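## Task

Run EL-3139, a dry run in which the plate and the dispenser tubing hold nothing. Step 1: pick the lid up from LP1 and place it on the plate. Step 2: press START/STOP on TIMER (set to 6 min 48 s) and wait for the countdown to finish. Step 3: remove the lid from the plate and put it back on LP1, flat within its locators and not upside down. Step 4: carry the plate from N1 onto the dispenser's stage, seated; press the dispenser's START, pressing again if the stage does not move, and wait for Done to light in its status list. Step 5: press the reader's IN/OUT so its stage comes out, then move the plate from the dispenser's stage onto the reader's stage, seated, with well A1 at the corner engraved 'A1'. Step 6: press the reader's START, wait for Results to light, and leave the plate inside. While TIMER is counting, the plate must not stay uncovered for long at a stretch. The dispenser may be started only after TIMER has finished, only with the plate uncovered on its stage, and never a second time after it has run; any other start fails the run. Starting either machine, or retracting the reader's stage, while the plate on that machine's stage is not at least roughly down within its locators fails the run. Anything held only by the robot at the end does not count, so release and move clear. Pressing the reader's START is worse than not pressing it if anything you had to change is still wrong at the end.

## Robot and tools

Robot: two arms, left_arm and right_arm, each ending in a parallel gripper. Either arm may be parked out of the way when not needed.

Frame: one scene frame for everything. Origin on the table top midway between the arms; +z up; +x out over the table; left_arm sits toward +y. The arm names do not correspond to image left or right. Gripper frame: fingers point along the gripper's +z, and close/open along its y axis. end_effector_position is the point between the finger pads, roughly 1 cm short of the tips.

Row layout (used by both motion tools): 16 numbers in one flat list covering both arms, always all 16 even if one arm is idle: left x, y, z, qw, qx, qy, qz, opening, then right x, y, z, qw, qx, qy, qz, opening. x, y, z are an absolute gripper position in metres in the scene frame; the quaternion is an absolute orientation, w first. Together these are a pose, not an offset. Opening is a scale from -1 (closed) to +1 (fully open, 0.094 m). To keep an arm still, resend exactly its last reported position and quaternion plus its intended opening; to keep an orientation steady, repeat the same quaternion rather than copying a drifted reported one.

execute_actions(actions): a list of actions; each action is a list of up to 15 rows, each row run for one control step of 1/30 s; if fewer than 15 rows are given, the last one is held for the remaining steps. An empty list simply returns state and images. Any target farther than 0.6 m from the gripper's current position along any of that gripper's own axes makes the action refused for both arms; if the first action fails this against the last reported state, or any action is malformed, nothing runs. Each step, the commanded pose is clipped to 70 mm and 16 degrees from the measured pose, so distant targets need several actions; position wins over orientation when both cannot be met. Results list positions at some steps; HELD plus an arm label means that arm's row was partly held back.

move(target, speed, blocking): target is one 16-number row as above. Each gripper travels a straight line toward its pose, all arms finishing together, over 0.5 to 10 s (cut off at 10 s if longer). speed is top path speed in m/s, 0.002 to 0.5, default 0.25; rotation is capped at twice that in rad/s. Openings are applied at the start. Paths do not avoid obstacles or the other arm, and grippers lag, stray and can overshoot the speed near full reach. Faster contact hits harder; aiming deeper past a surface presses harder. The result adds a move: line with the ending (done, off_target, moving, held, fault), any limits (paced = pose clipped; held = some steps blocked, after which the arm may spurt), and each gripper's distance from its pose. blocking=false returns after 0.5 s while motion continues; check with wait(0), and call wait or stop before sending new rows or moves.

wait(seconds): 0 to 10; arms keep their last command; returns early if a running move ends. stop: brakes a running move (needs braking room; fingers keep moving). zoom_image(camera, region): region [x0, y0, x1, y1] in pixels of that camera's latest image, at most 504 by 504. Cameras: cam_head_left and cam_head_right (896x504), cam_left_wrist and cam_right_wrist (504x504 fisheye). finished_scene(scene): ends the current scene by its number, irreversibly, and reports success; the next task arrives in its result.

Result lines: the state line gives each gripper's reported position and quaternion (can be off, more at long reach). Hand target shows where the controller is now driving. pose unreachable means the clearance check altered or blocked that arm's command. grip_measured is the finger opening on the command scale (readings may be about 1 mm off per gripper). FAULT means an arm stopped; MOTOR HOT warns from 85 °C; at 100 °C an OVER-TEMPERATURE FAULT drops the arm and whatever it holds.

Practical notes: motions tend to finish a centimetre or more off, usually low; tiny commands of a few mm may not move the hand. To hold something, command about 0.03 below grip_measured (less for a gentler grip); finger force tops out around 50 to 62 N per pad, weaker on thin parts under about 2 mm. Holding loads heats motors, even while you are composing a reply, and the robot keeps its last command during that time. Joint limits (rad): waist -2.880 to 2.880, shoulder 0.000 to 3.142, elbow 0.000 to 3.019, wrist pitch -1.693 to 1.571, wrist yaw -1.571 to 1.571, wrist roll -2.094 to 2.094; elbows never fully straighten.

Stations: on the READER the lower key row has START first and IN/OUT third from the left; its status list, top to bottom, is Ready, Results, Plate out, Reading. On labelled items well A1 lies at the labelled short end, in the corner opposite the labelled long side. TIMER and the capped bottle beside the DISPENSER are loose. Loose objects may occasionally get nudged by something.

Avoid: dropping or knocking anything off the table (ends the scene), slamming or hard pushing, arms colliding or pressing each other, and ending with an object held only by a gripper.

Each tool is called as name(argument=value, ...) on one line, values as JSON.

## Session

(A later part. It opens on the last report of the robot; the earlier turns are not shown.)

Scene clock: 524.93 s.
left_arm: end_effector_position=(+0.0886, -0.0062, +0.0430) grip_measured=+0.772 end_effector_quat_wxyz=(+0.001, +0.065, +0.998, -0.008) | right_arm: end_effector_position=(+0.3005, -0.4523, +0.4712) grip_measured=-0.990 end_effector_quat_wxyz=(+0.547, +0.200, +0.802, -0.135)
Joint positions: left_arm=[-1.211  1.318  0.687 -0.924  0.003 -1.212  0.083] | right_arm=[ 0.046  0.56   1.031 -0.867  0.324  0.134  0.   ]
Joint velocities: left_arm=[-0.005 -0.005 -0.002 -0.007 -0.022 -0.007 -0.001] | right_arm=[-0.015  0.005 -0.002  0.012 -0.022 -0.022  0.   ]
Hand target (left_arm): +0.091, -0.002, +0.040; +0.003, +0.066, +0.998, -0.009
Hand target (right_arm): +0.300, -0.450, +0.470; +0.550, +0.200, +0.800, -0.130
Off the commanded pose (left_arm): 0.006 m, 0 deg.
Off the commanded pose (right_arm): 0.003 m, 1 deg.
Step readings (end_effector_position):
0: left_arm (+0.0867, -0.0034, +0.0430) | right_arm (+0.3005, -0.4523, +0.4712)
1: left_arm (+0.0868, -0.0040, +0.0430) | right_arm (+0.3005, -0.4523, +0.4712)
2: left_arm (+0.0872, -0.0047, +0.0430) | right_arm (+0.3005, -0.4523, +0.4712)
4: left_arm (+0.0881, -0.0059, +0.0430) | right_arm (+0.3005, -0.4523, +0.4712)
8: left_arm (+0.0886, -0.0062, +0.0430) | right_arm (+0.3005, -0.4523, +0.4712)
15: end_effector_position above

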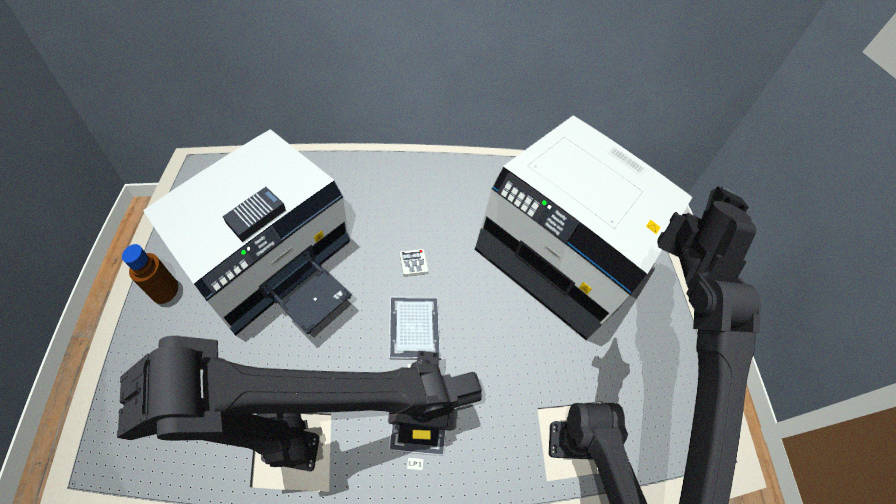

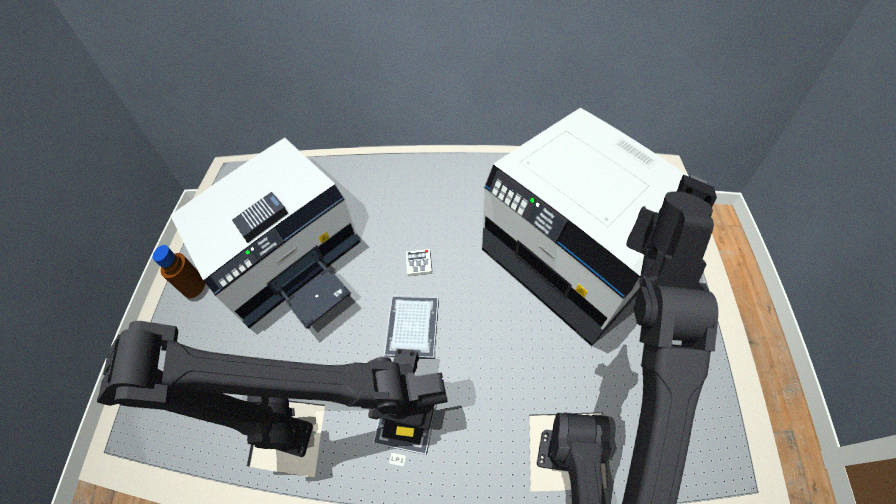

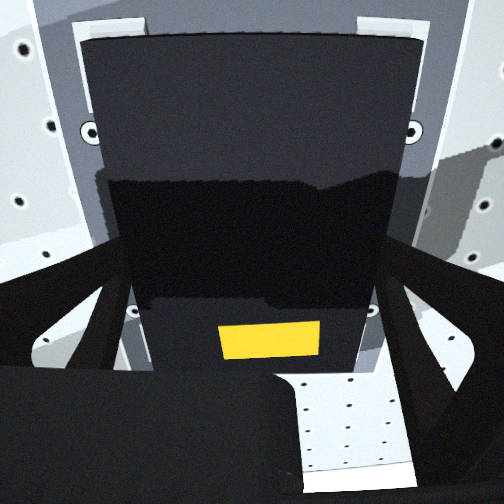

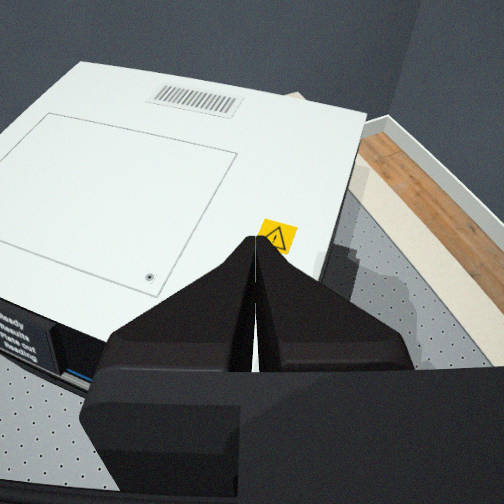

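execute_actions(actions=[[[0.0855,-0.007,0.035,0,0.066,0.998,0,0.74,0.30,-0.45,0.47,0.55,0.2,0.8,-0.13,-1]]])

Scene clock: 527.63 s.
left_arm: end_effector_position=(+0.0880, -0.0054, +0.0395) grip_measured=+0.772 end_effector_quat_wxyz=(-0.001, +0.066, +0.998, -0.002) | right_arm: end_effector_position=(+0.3005, -0.4523, +0.4712) grip_measured=-0.990 end_effector_quat_wxyz=(+0.547, +0.200, +0.802, -0.135)
Joint positions: left_arm=[-1.212  1.33   0.687 -0.924  0.003 -1.212  0.083] | right_arm=[ 0.046  0.56   1.031 -0.867  0.324  0.134  0.   ]
Joint velocities: left_arm=[ 0.015 -0.015  0.002 -0.022  0.037 -0.007  0.001] | right_arm=[-0.005  0.005 -0.007 -0.002 -0.051 -0.066  0.   ]
Hand target (left_arm): +0.086, -0.007, +0.035; -0.000, +0.066, +0.998, +0.000
Hand target (right_arm): +0.300, -0.450, +0.470; +0.550, +0.200, +0.800, -0.130
Off the commanded pose (left_arm): 0.005 m, 0 deg.
Off the commanded pose (right_arm): 0.003 m, 1 deg.
Step readings (end_effector_position):
0: left_arm (+0.0886, -0.0062, +0.0430) | right_arm (+0.3005, -0.4523, +0.4712)
1: left_arm (+0.0886, -0.0062, +0.0428) | right_arm (+0.3005, -0.4523, +0.4712)
2: left_arm (+0.0885, -0.0061, +0.0423) | right_arm (+0.3005, -0.4523, +0.4712)
4: left_arm (+0.0882, -0.0059, +0.0411) | right_arm (+0.3005, -0.4523, +0.4712)
8: left_arm (+0.0880, -0.0054, +0.0395) | right_arm (+0.3005, -0.4523, +0.4712)
15: end_effector_position above

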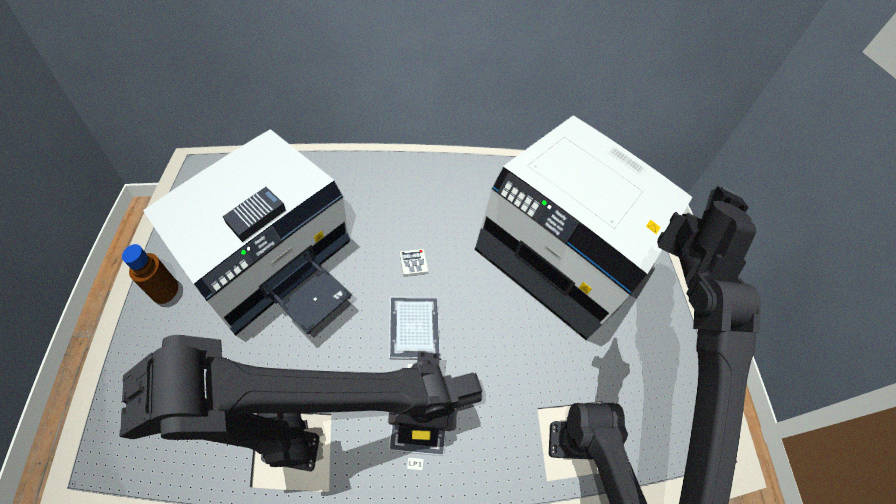

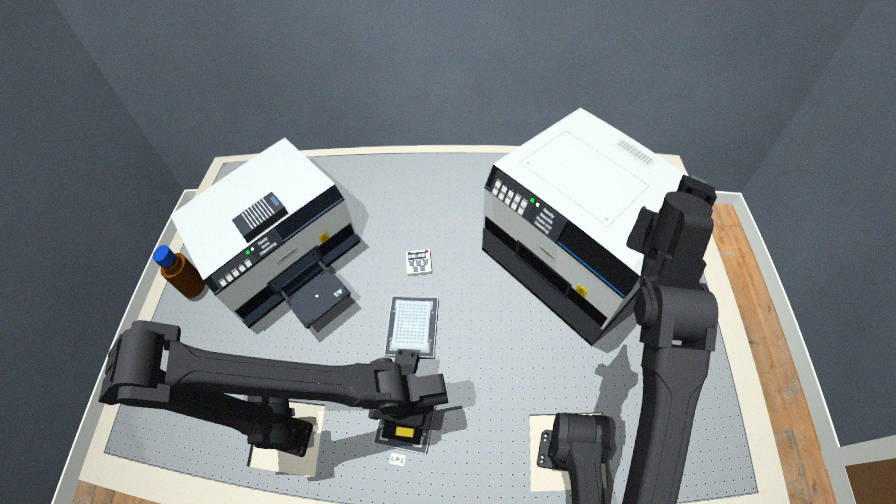

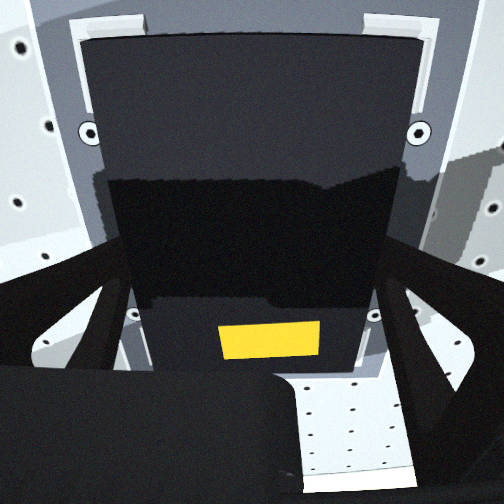

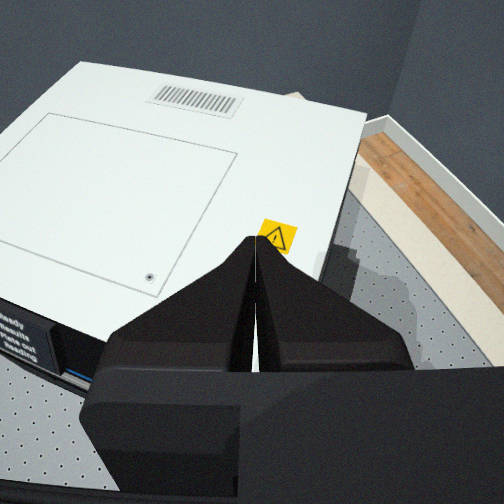

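execute_actions(actions=[[[0.0865,-0.007,0.032,0,0.066,0.998,0,0.74,0.30,-0.45,0.47,0.55,0.2,0.8,-0.13,-1]],[[0.0865,-0.007,0.032,0,0.066,0.998,0,1,0.30,-0.45,0.47,0.55,0.2,0.8,-0.13,-1]]])

move(target=[0.092,-0.022,0.13,0,0.066,0.998,0,1,0.30,-0.45,0.47,0.55,0.2,0.8,-0.13,-1], speed=0.12)

Scene clock: 530.67 s.
left_arm: end_effector_position=(+0.0884, -0.0076, +0.0385) grip_measured=+1.000 end_effector_quat_wxyz=(+0.000, +0.066, +0.998, -0.006) | right_arm: end_effector_position=(+0.3005, -0.4523, +0.4712) grip_measured=-0.990 end_effector_quat_wxyz=(+0.547, +0.200, +0.802, -0.135)
Joint positions: left_arm=[-1.213  1.334  0.687 -0.913  0.003 -1.212  0.094] | right_arm=[ 0.046  0.56   1.031 -0.867  0.324  0.134  0.   ]
Joint velocities: left_arm=[-0.005 -0.015 -0.012  0.017 -0.007 -0.081  0.   ] | right_arm=[ 0.005 -0.005 -0.012  0.002 -0.022  0.022 -0.001]
Hand target (left_arm): +0.086, -0.007, +0.032; +0.000, +0.066, +0.998, -0.000
Hand target (right_arm): +0.300, -0.450, +0.470; +0.550, +0.200, +0.800, -0.130
Off the commanded pose (left_arm): 0.007 m, 1 deg.
Off the commanded pose (right_arm): 0.003 m, 1 deg.
Step readings (end_effector_position; steps 1 to 15: 1st action; 16 to 30: 2nd action):
0: left_arm (+0.0880, -0.0054, +0.0395) | right_arm (+0.3005, -0.4523, +0.4712)
1: left_arm (+0.0880, -0.0058, +0.0394) | right_arm (+0.3005, -0.4523, +0.4712)
2: left_arm (+0.0882, -0.0063, +0.0392) | right_arm (+0.3005, -0.4523, +0.4712)
4: left_arm (+0.0881, -0.0064, +0.0388) | right_arm (+0.3005, -0.4523, +0.4712)
8: left_arm (+0.0881, -0.0064, +0.0387) | right_arm (+0.3005, -0.4523, +0.4712)
15: left_arm (+0.0881, -0.0064, +0.0387) | right_arm (+0.3005, -0.4523, +0.4712)
16: left_arm (+0.0881, -0.0065, +0.0387) | right_arm (+0.3005, -0.4523, +0.4712)
17: left_arm (+0.0882, -0.0070, +0.0387) | right_arm (+0.3005, -0.4523, +0.4712)
19: left_arm (+0.0883, -0.0073, +0.0385) | right_arm (+0.3005, -0.4523, +0.4712)
23: left_arm (+0.0884, -0.0076, +0.0385) | right_arm (+0.3005, -0.4523, +0.4712)
30: end_effector_position above

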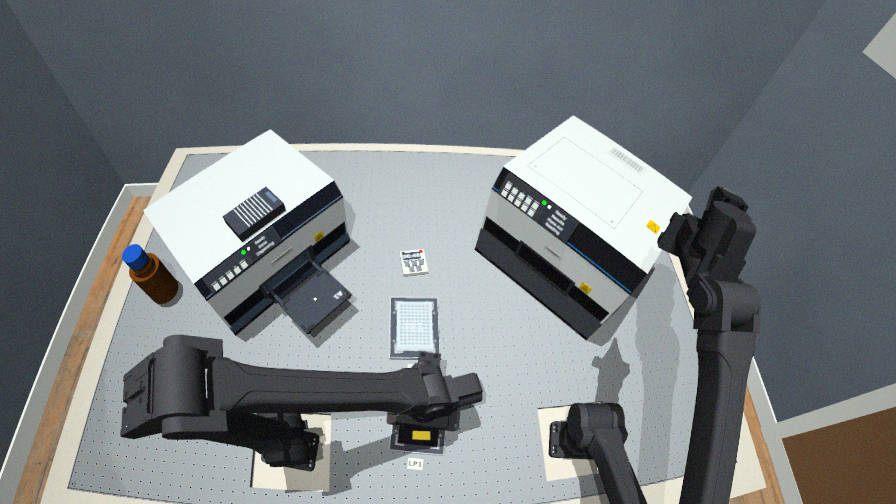

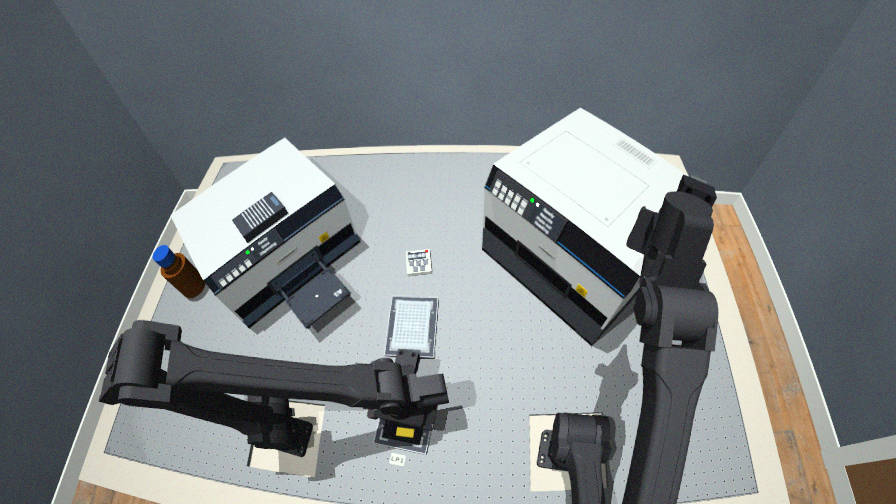

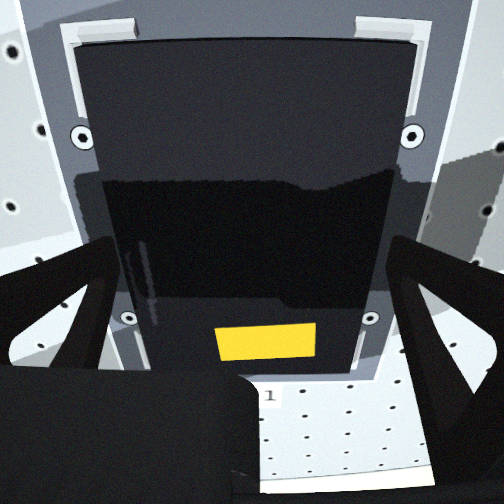

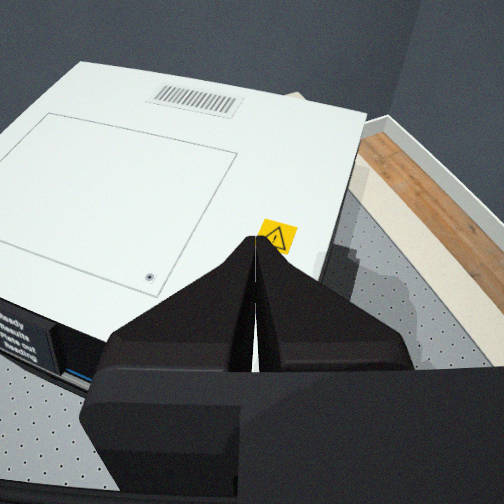

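Scene clock: 531.83 s.
left_arm: end_effector_position=(+0.0875, -0.0043, +0.1121) grip_measured=+1.000 end_effector_quat_wxyz=(-0.008, +0.065, +0.998, +0.020) | right_arm: end_effector_position=(+0.3005, -0.4523, +0.4712) grip_measured=-0.990 end_effector_quat_wxyz=(+0.547, +0.200, +0.802, -0.135)
Joint positions: left_arm=[-1.213  1.241  0.828 -1.201  0.003 -1.212  0.094] | right_arm=[ 0.046  0.56   1.031 -0.867  0.324  0.134  0.   ]
Joint velocities: left_arm=[-0.005 -0.015 -0.012 -0.007  0.022  0.037  0.   ] | right_arm=[-0.005  0.005  0.017  0.002  0.007  0.007  0.001]
Hand target (left_arm): +0.091, -0.020, +0.130; -0.000, +0.066, +0.998, -0.000
Hand target (right_arm): +0.300, -0.450, +0.470; +0.550, +0.200, +0.800, -0.130
Off the commanded pose (left_arm): 0.026 m, 2 deg.
Off the commanded pose (right_arm): 0.003 m, 1 deg.
move: off_target (left_arm)

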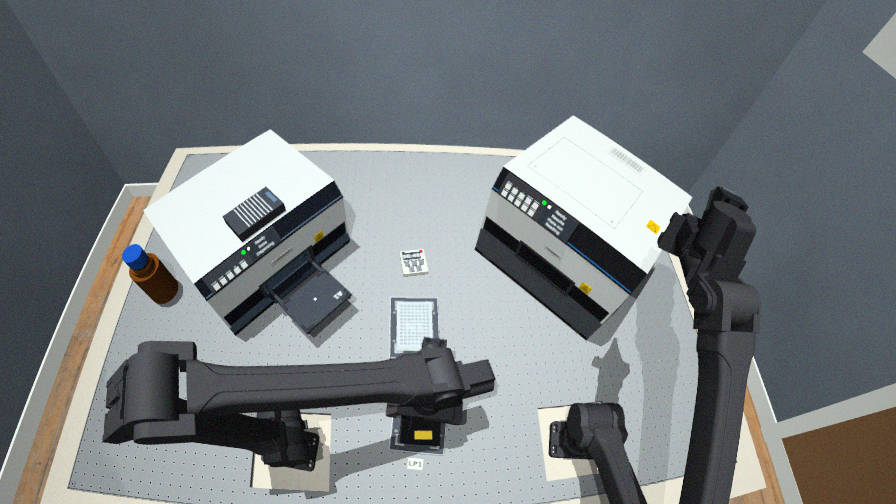

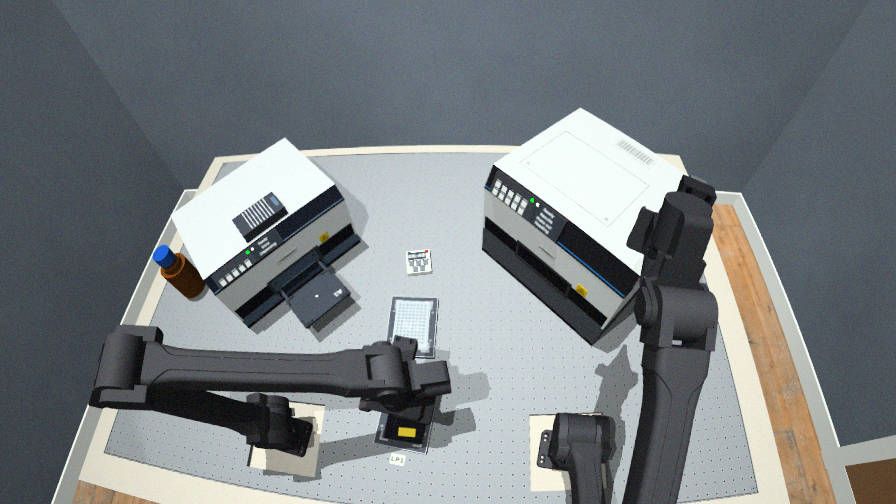

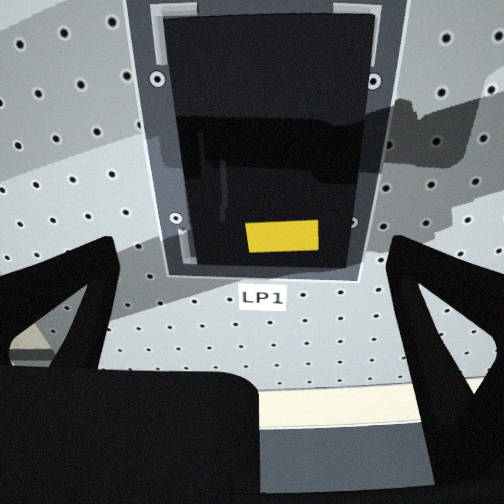

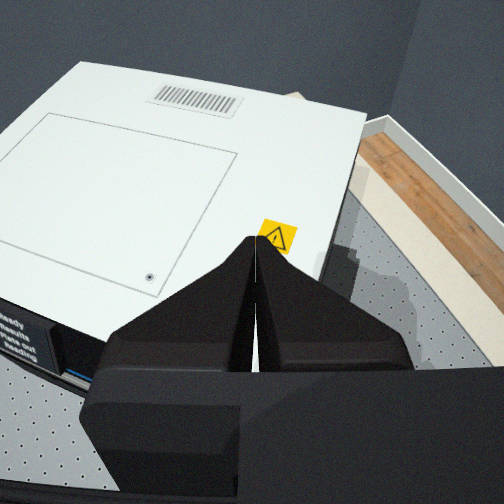

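move(target=[0.0895,-0.006,0.05,0,0.05,0.998,0,1,0.30,-0.45,0.47,0.55,0.2,0.8,-0.13,-1], speed=0.1)

Scene clock: 534.20 s.
left_arm: end_effector_position=(+0.0888, -0.0099, +0.0565) grip_measured=+1.000 end_effector_quat_wxyz=(-0.000, +0.059, +0.998, -0.006) | right_arm: end_effector_position=(+0.3005, -0.4523, +0.4712) grip_measured=-0.990 end_effector_quat_wxyz=(+0.547, +0.200, +0.802, -0.135)
Joint positions: left_arm=[-1.213  1.305  0.718 -0.973  0.003 -1.225  0.094] | right_arm=[ 0.046  0.56   1.031 -0.867  0.324  0.134  0.   ]
Joint velocities: left_arm=[-0.005 -0.005 -0.002  0.002 -0.007 -0.022  0.   ] | right_arm=[-0.005  0.005 -0.012 -0.002  0.066 -0.051  0.   ]
Hand target (left_arm): +0.090, -0.007, +0.050; -0.000, +0.050, +0.999, -0.000
Hand target (right_arm): +0.300, -0.450, +0.470; +0.550, +0.200, +0.800, -0.130
Off the commanded pose (left_arm): 0.008 m, 1 deg.
Off the commanded pose (right_arm): 0.003 m, 1 deg.
move: done

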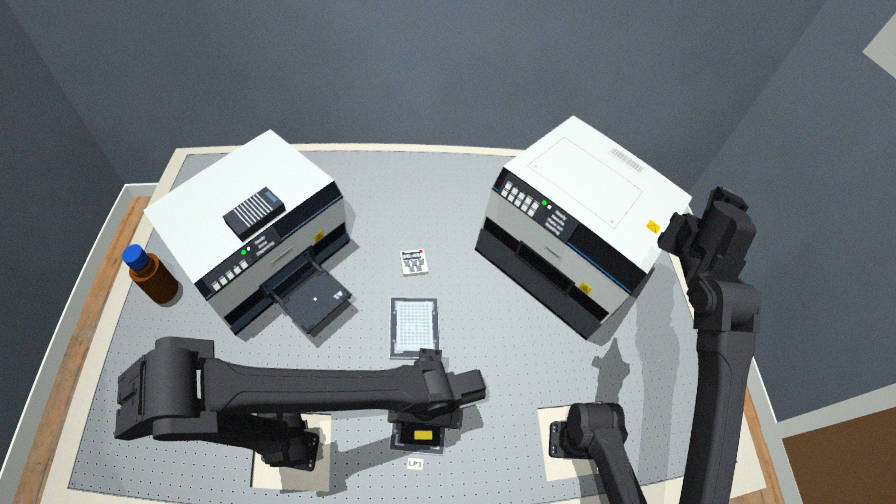

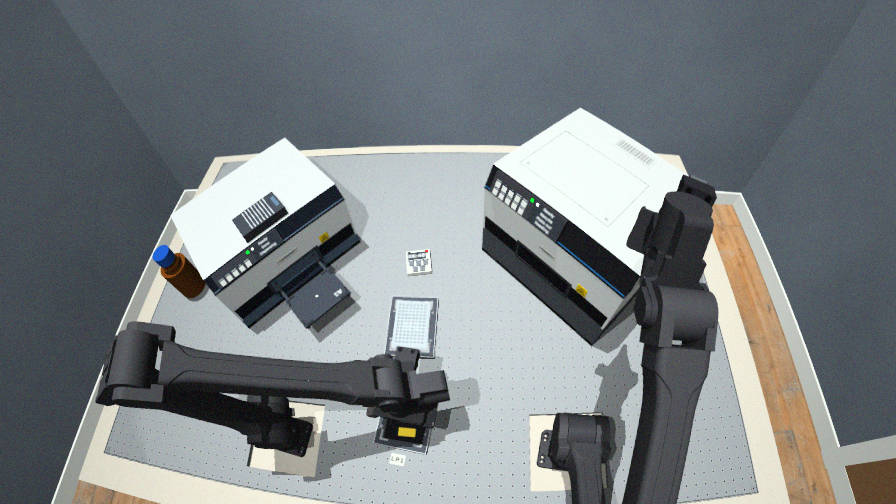

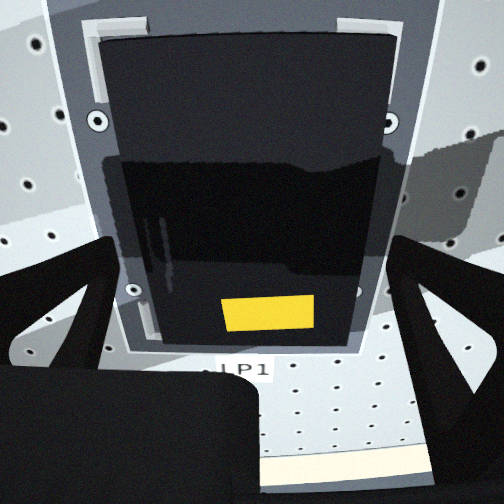

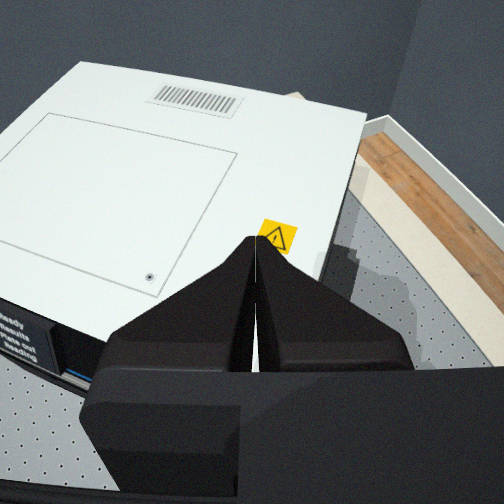

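execute_actions(actions=[[[0.089,-0.004,0.040,0,0.070,0.998,0,1,0.30,-0.45,0.47,0.55,0.2,0.8,-0.13,-1]],[[0.0885,-0.001,0.034,0,0.070,0.998,0,1,0.30,-0.45,0.47,0.55,0.2,0.8,-0.13,-1]]])

Scene clock: 537.10 s.
left_arm: end_effector_position=(+0.0879, -0.0060, +0.0426) grip_measured=+1.000 end_effector_quat_wxyz=(+0.001, +0.065, +0.998, -0.009) | right_arm: end_effector_position=(+0.3005, -0.4523, +0.4712) grip_measured=-0.990 end_effector_quat_wxyz=(+0.547, +0.200, +0.802, -0.135)
Joint positions: left_arm=[-1.213  1.316  0.684 -0.921  0.003 -1.213  0.094] | right_arm=[ 0.046  0.56   1.031 -0.867  0.324  0.134  0.   ]
Joint velocities: left_arm=[-0.015  0.005 -0.002  0.007 -0.007  0.007  0.   ] | right_arm=[-0.015  0.015 -0.017  0.007 -0.11  -0.022  0.001]
Hand target (left_arm): +0.089, -0.001, +0.034; +0.000, +0.070, +0.998, -0.000
Hand target (right_arm): +0.300, -0.450, +0.470; +0.550, +0.200, +0.800, -0.130
Off the commanded pose (left_arm): 0.010 m, 1 deg.
Off the commanded pose (right_arm): 0.003 m, 1 deg.
Step readings (end_effector_position; steps 1 to 15: 1st action; 16 to 30: 2nd action):
0: left_arm (+0.0888, -0.0099, +0.0565) | right_arm (+0.3005, -0.4523, +0.4712)
1: left_arm (+0.0889, -0.0102, +0.0557) | right_arm (+0.3005, -0.4523, +0.4712)
2: left_arm (+0.0890, -0.0109, +0.0544) | right_arm (+0.3005, -0.4523, +0.4712)
4: left_arm (+0.0888, -0.0100, +0.0517) | right_arm (+0.3005, -0.4523, +0.4712)
8: left_arm (+0.0884, -0.0079, +0.0484) | right_arm (+0.3005, -0.4523, +0.4712)
15: left_arm (+0.0885, -0.0083, +0.0483) | right_arm (+0.3005, -0.4523, +0.4712)
16: left_arm (+0.0885, -0.0086, +0.0477) | right_arm (+0.3005, -0.4523, +0.4712)
17: left_arm (+0.0886, -0.0089, +0.0469) | right_arm (+0.3005, -0.4523, +0.4712)
19: left_arm (+0.0883, -0.0075, +0.0447) | right_arm (+0.3005, -0.4523, +0.4712)
23: left_arm (+0.0878, -0.0057, +0.0427) | right_arm (+0.3005, -0.4523, +0.4712)
30: end_effector_position above

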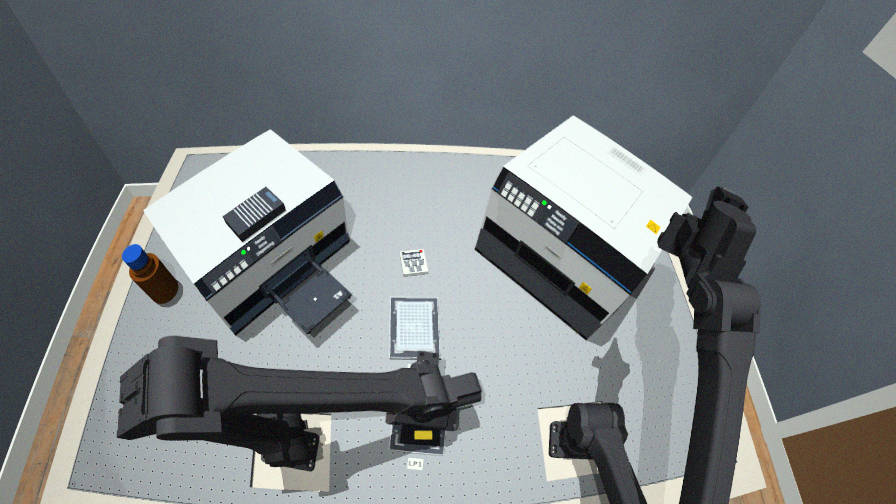

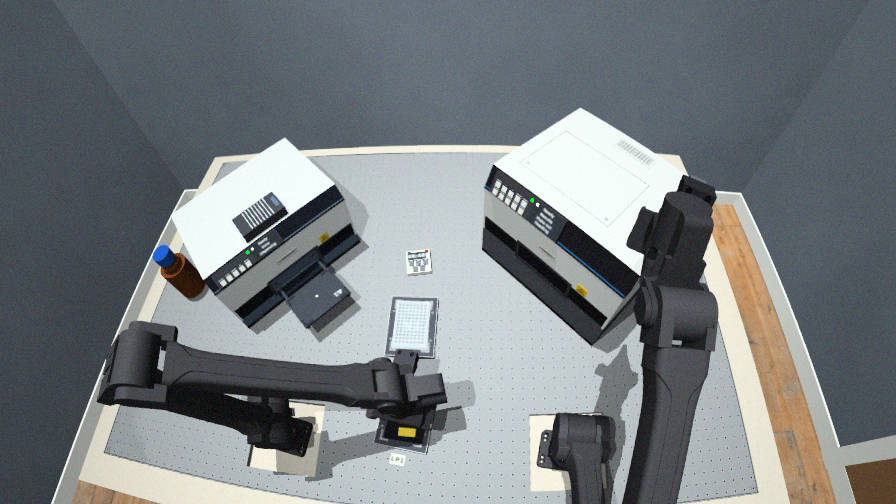

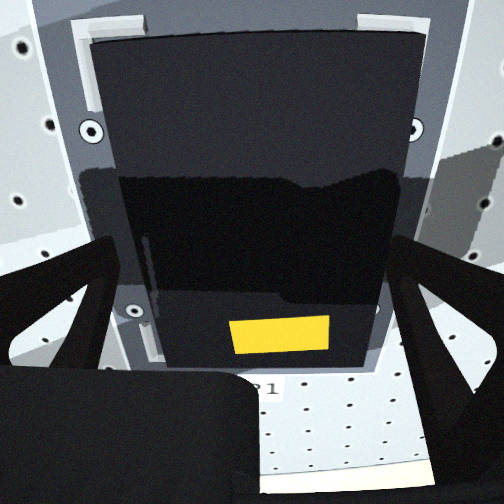

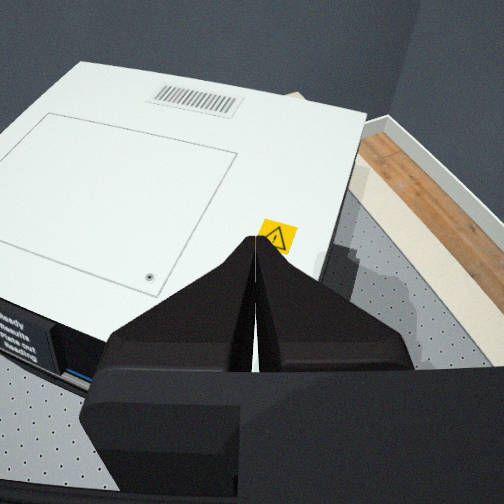

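execute_actions(actions=[[[0.089,-0.005,0.034,0,0.070,0.998,0,0.88,0.30,-0.45,0.47,0.55,0.2,0.8,-0.13,-1]],[[0.089,-0.005,0.034,0,0.070,0.998,0,0.76,0.30,-0.45,0.47,0.55,0.2,0.8,-0.13,-1]],[[0.089,-0.005,0.034,0,0.070,0.998,0,1,0.30,-0.45,0.47,0.55,0.2,0.8,-0.13,-1]]])

Scene clock: 541.20 s.
left_arm: end_effector_position=(+0.0878, -0.0054, +0.0391) grip_measured=+1.000 end_effector_quat_wxyz=(-0.000, +0.065, +0.998, -0.004) | right_arm: end_effector_position=(+0.3005, -0.4523, +0.4712) grip_measured=-0.990 end_effector_quat_wxyz=(+0.547, +0.200, +0.802, -0.135)
Joint positions: left_arm=[-1.213  1.328  0.684 -0.919  0.003 -1.213  0.094] | right_arm=[ 0.046  0.56   1.031 -0.867  0.324  0.134  0.   ]
Joint velocities: left_arm=[-0.015  0.005 -0.007 -0.007 -0.022 -0.007  0.   ] | right_arm=[ 0.005 -0.015 -0.002  0.012  0.007 -0.066 -0.001]
Hand target (left_arm): +0.089, -0.005, +0.034; +0.000, +0.070, +0.998, -0.000
Hand target (right_arm): +0.300, -0.450, +0.470; +0.550, +0.200, +0.800, -0.130
Off the commanded pose (left_arm): 0.005 m, 1 deg.
Off the commanded pose (right_arm): 0.003 m, 1 deg.
Step readings (end_effector_position; steps 1 to 15: 1st action; 16 to 30: 2nd action; 31 to 45: 3rd action):
0: left_arm (+0.0879, -0.0060, +0.0426) | right_arm (+0.3005, -0.4523, +0.4712)
1: left_arm (+0.0879, -0.0060, +0.0424) | right_arm (+0.3005, -0.4523, +0.4712)
2: left_arm (+0.0879, -0.0059, +0.0419) | right_arm (+0.3005, -0.4523, +0.4712)
4: left_arm (+0.0878, -0.0056, +0.0408) | right_arm (+0.3005, -0.4523, +0.4712)
8: left_arm (+0.0877, -0.0052, +0.0393) | right_arm (+0.3005, -0.4523, +0.4712)
15: left_arm (+0.0877, -0.0051, +0.0391) | right_arm (+0.3005, -0.4523, +0.4712)
16: left_arm (+0.0877, -0.0052, +0.0391) | right_arm (+0.3005, -0.4523, +0.4712)
17: left_arm (+0.0878, -0.0054, +0.0391) | right_arm (+0.3005, -0.4523, +0.4712)
19: left_arm (+0.0878, -0.0054, +0.0391) | right_arm (+0.3005, -0.4523, +0.4712)
23: left_arm (+0.0878, -0.0054, +0.0391) | right_arm (+0.3005, -0.4523, +0.4712)
30: left_arm (+0.0878, -0.0054, +0.0391) | right_arm (+0.3005, -0.4523, +0.4712)
31: left_arm (+0.0878, -0.0054, +0.0391) | right_arm (+0.3005, -0.4523, +0.4712)
32: left_arm (+0.0878, -0.0054, +0.0391) | right_arm (+0.3005, -0.4523, +0.4712)
34: left_arm (+0.0878, -0.0054, +0.0391) | right_arm (+0.3005, -0.4523, +0.4712)
38: left_arm (+0.0878, -0.0054, +0.0391) | right_arm (+0.3005, -0.4523, +0.4712)
45: end_effector_position above

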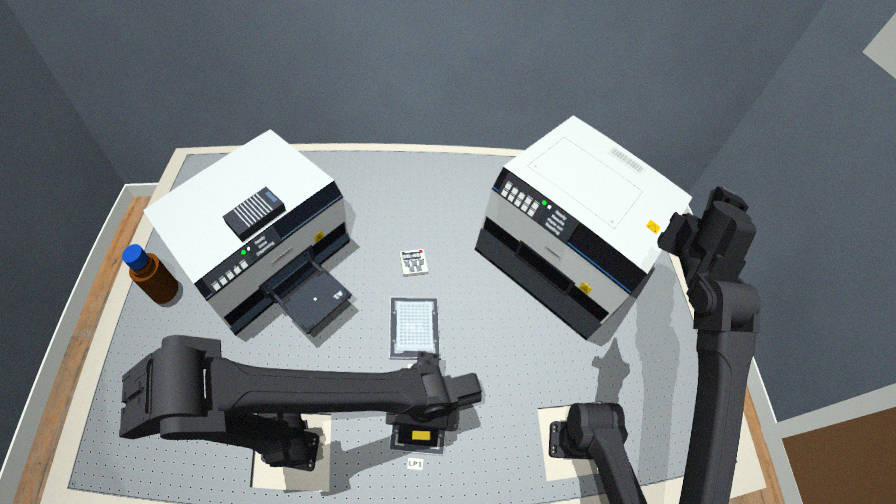

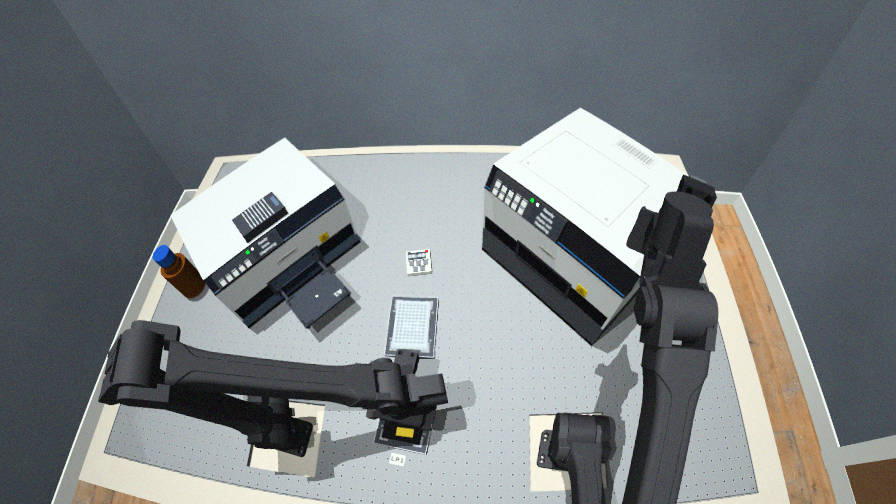

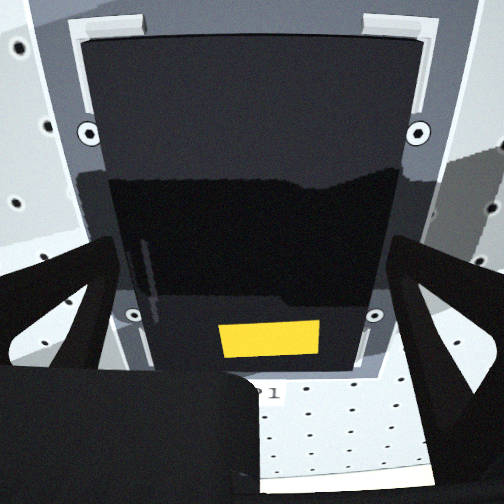

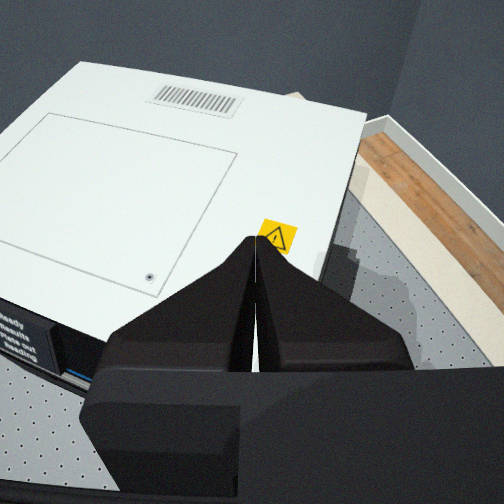

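execute_actions(actions=[[[0.0893,-0.011,0.066,0.012,0.065,0.997,-0.045,1,0.30,-0.45,0.47,0.55,0.2,0.8,-0.13,-1]]])

Scene clock: 544.07 s.
left_arm: end_effector_position=(+0.0895, -0.0127, +0.0690) grip_measured=+1.000 end_effector_quat_wxyz=(+0.015, +0.065, +0.996, -0.054) | right_arm: end_effector_position=(+0.3005, -0.4523, +0.4712) grip_measured=-0.990 end_effector_quat_wxyz=(+0.547, +0.200, +0.802, -0.135)
Joint positions: left_arm=[-1.213  1.223  0.683 -0.919  0.003 -1.213  0.094] | right_arm=[ 0.046  0.56   1.031 -0.867  0.324  0.134  0.   ]
Joint velocities: left_arm=[-0.005  0.015  0.002 -0.007 -0.007 -0.007  0.   ] | right_arm=[-0.015  0.005 -0.007  0.017  0.066  0.007  0.   ]
Hand target (left_arm): +0.089, -0.011, +0.066; +0.012, +0.066, +0.997, -0.045
Hand target (right_arm): +0.300, -0.450, +0.470; +0.550, +0.200, +0.800, -0.130
Off the commanded pose (left_arm): 0.003 m, 1 deg.
Off the commanded pose (right_arm): 0.003 m, 1 deg.
Step readings (end_effector_position):
0: left_arm (+0.0878, -0.0054, +0.0391) | right_arm (+0.3005, -0.4523, +0.4712)
1: left_arm (+0.0879, -0.0059, +0.0408) | right_arm (+0.3005, -0.4523, +0.4712)
2: left_arm (+0.0880, -0.0065, +0.0440) | right_arm (+0.3005, -0.4523, +0.4712)
4: left_arm (+0.0887, -0.0093, +0.0543) | right_arm (+0.3005, -0.4523, +0.4712)
8: left_arm (+0.0895, -0.0127, +0.0686) | right_arm (+0.3005, -0.4523, +0.4712)
15: end_effector_position above

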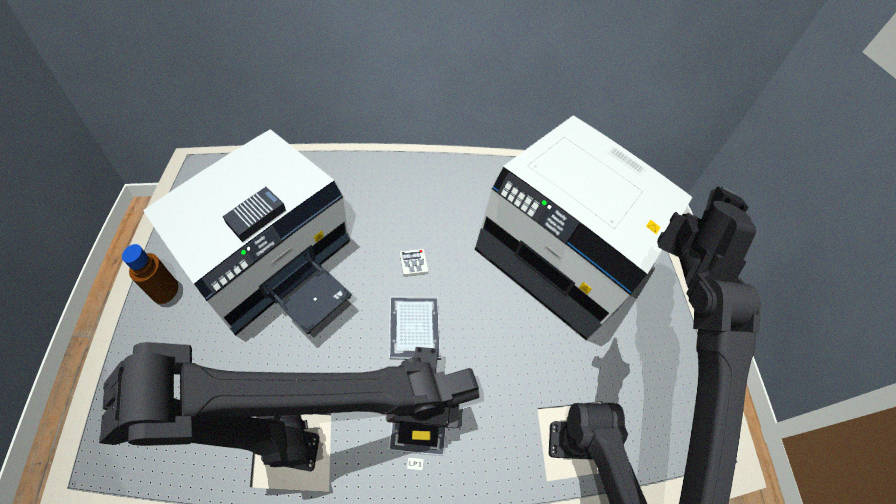

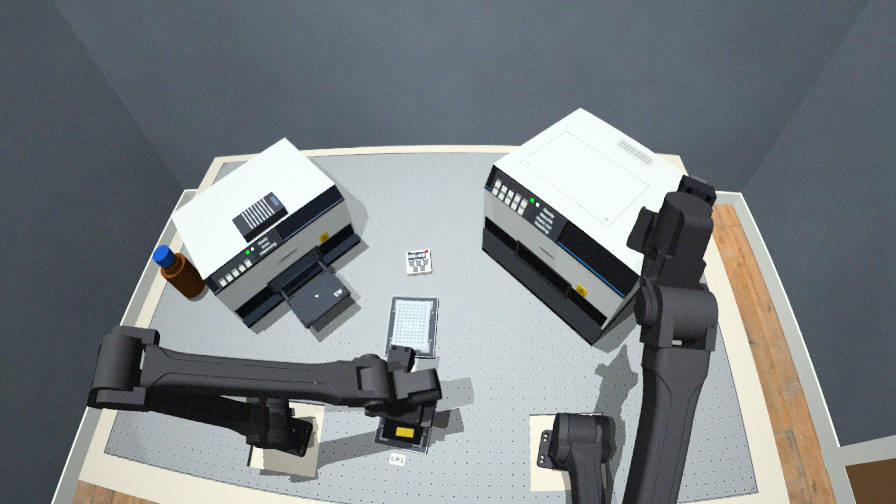

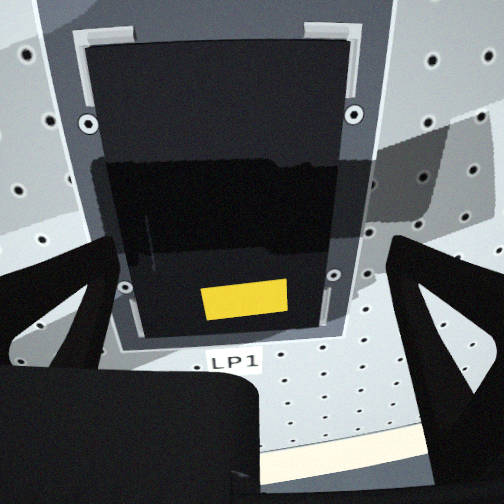

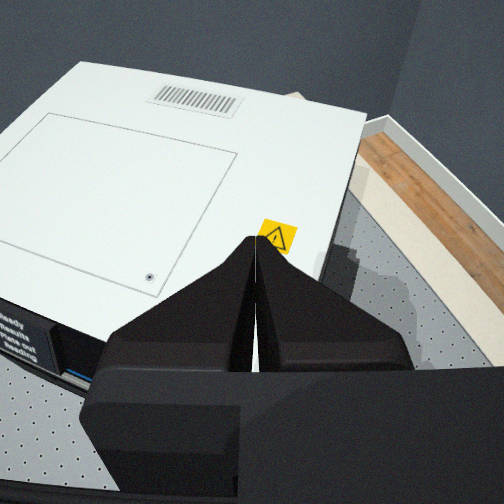

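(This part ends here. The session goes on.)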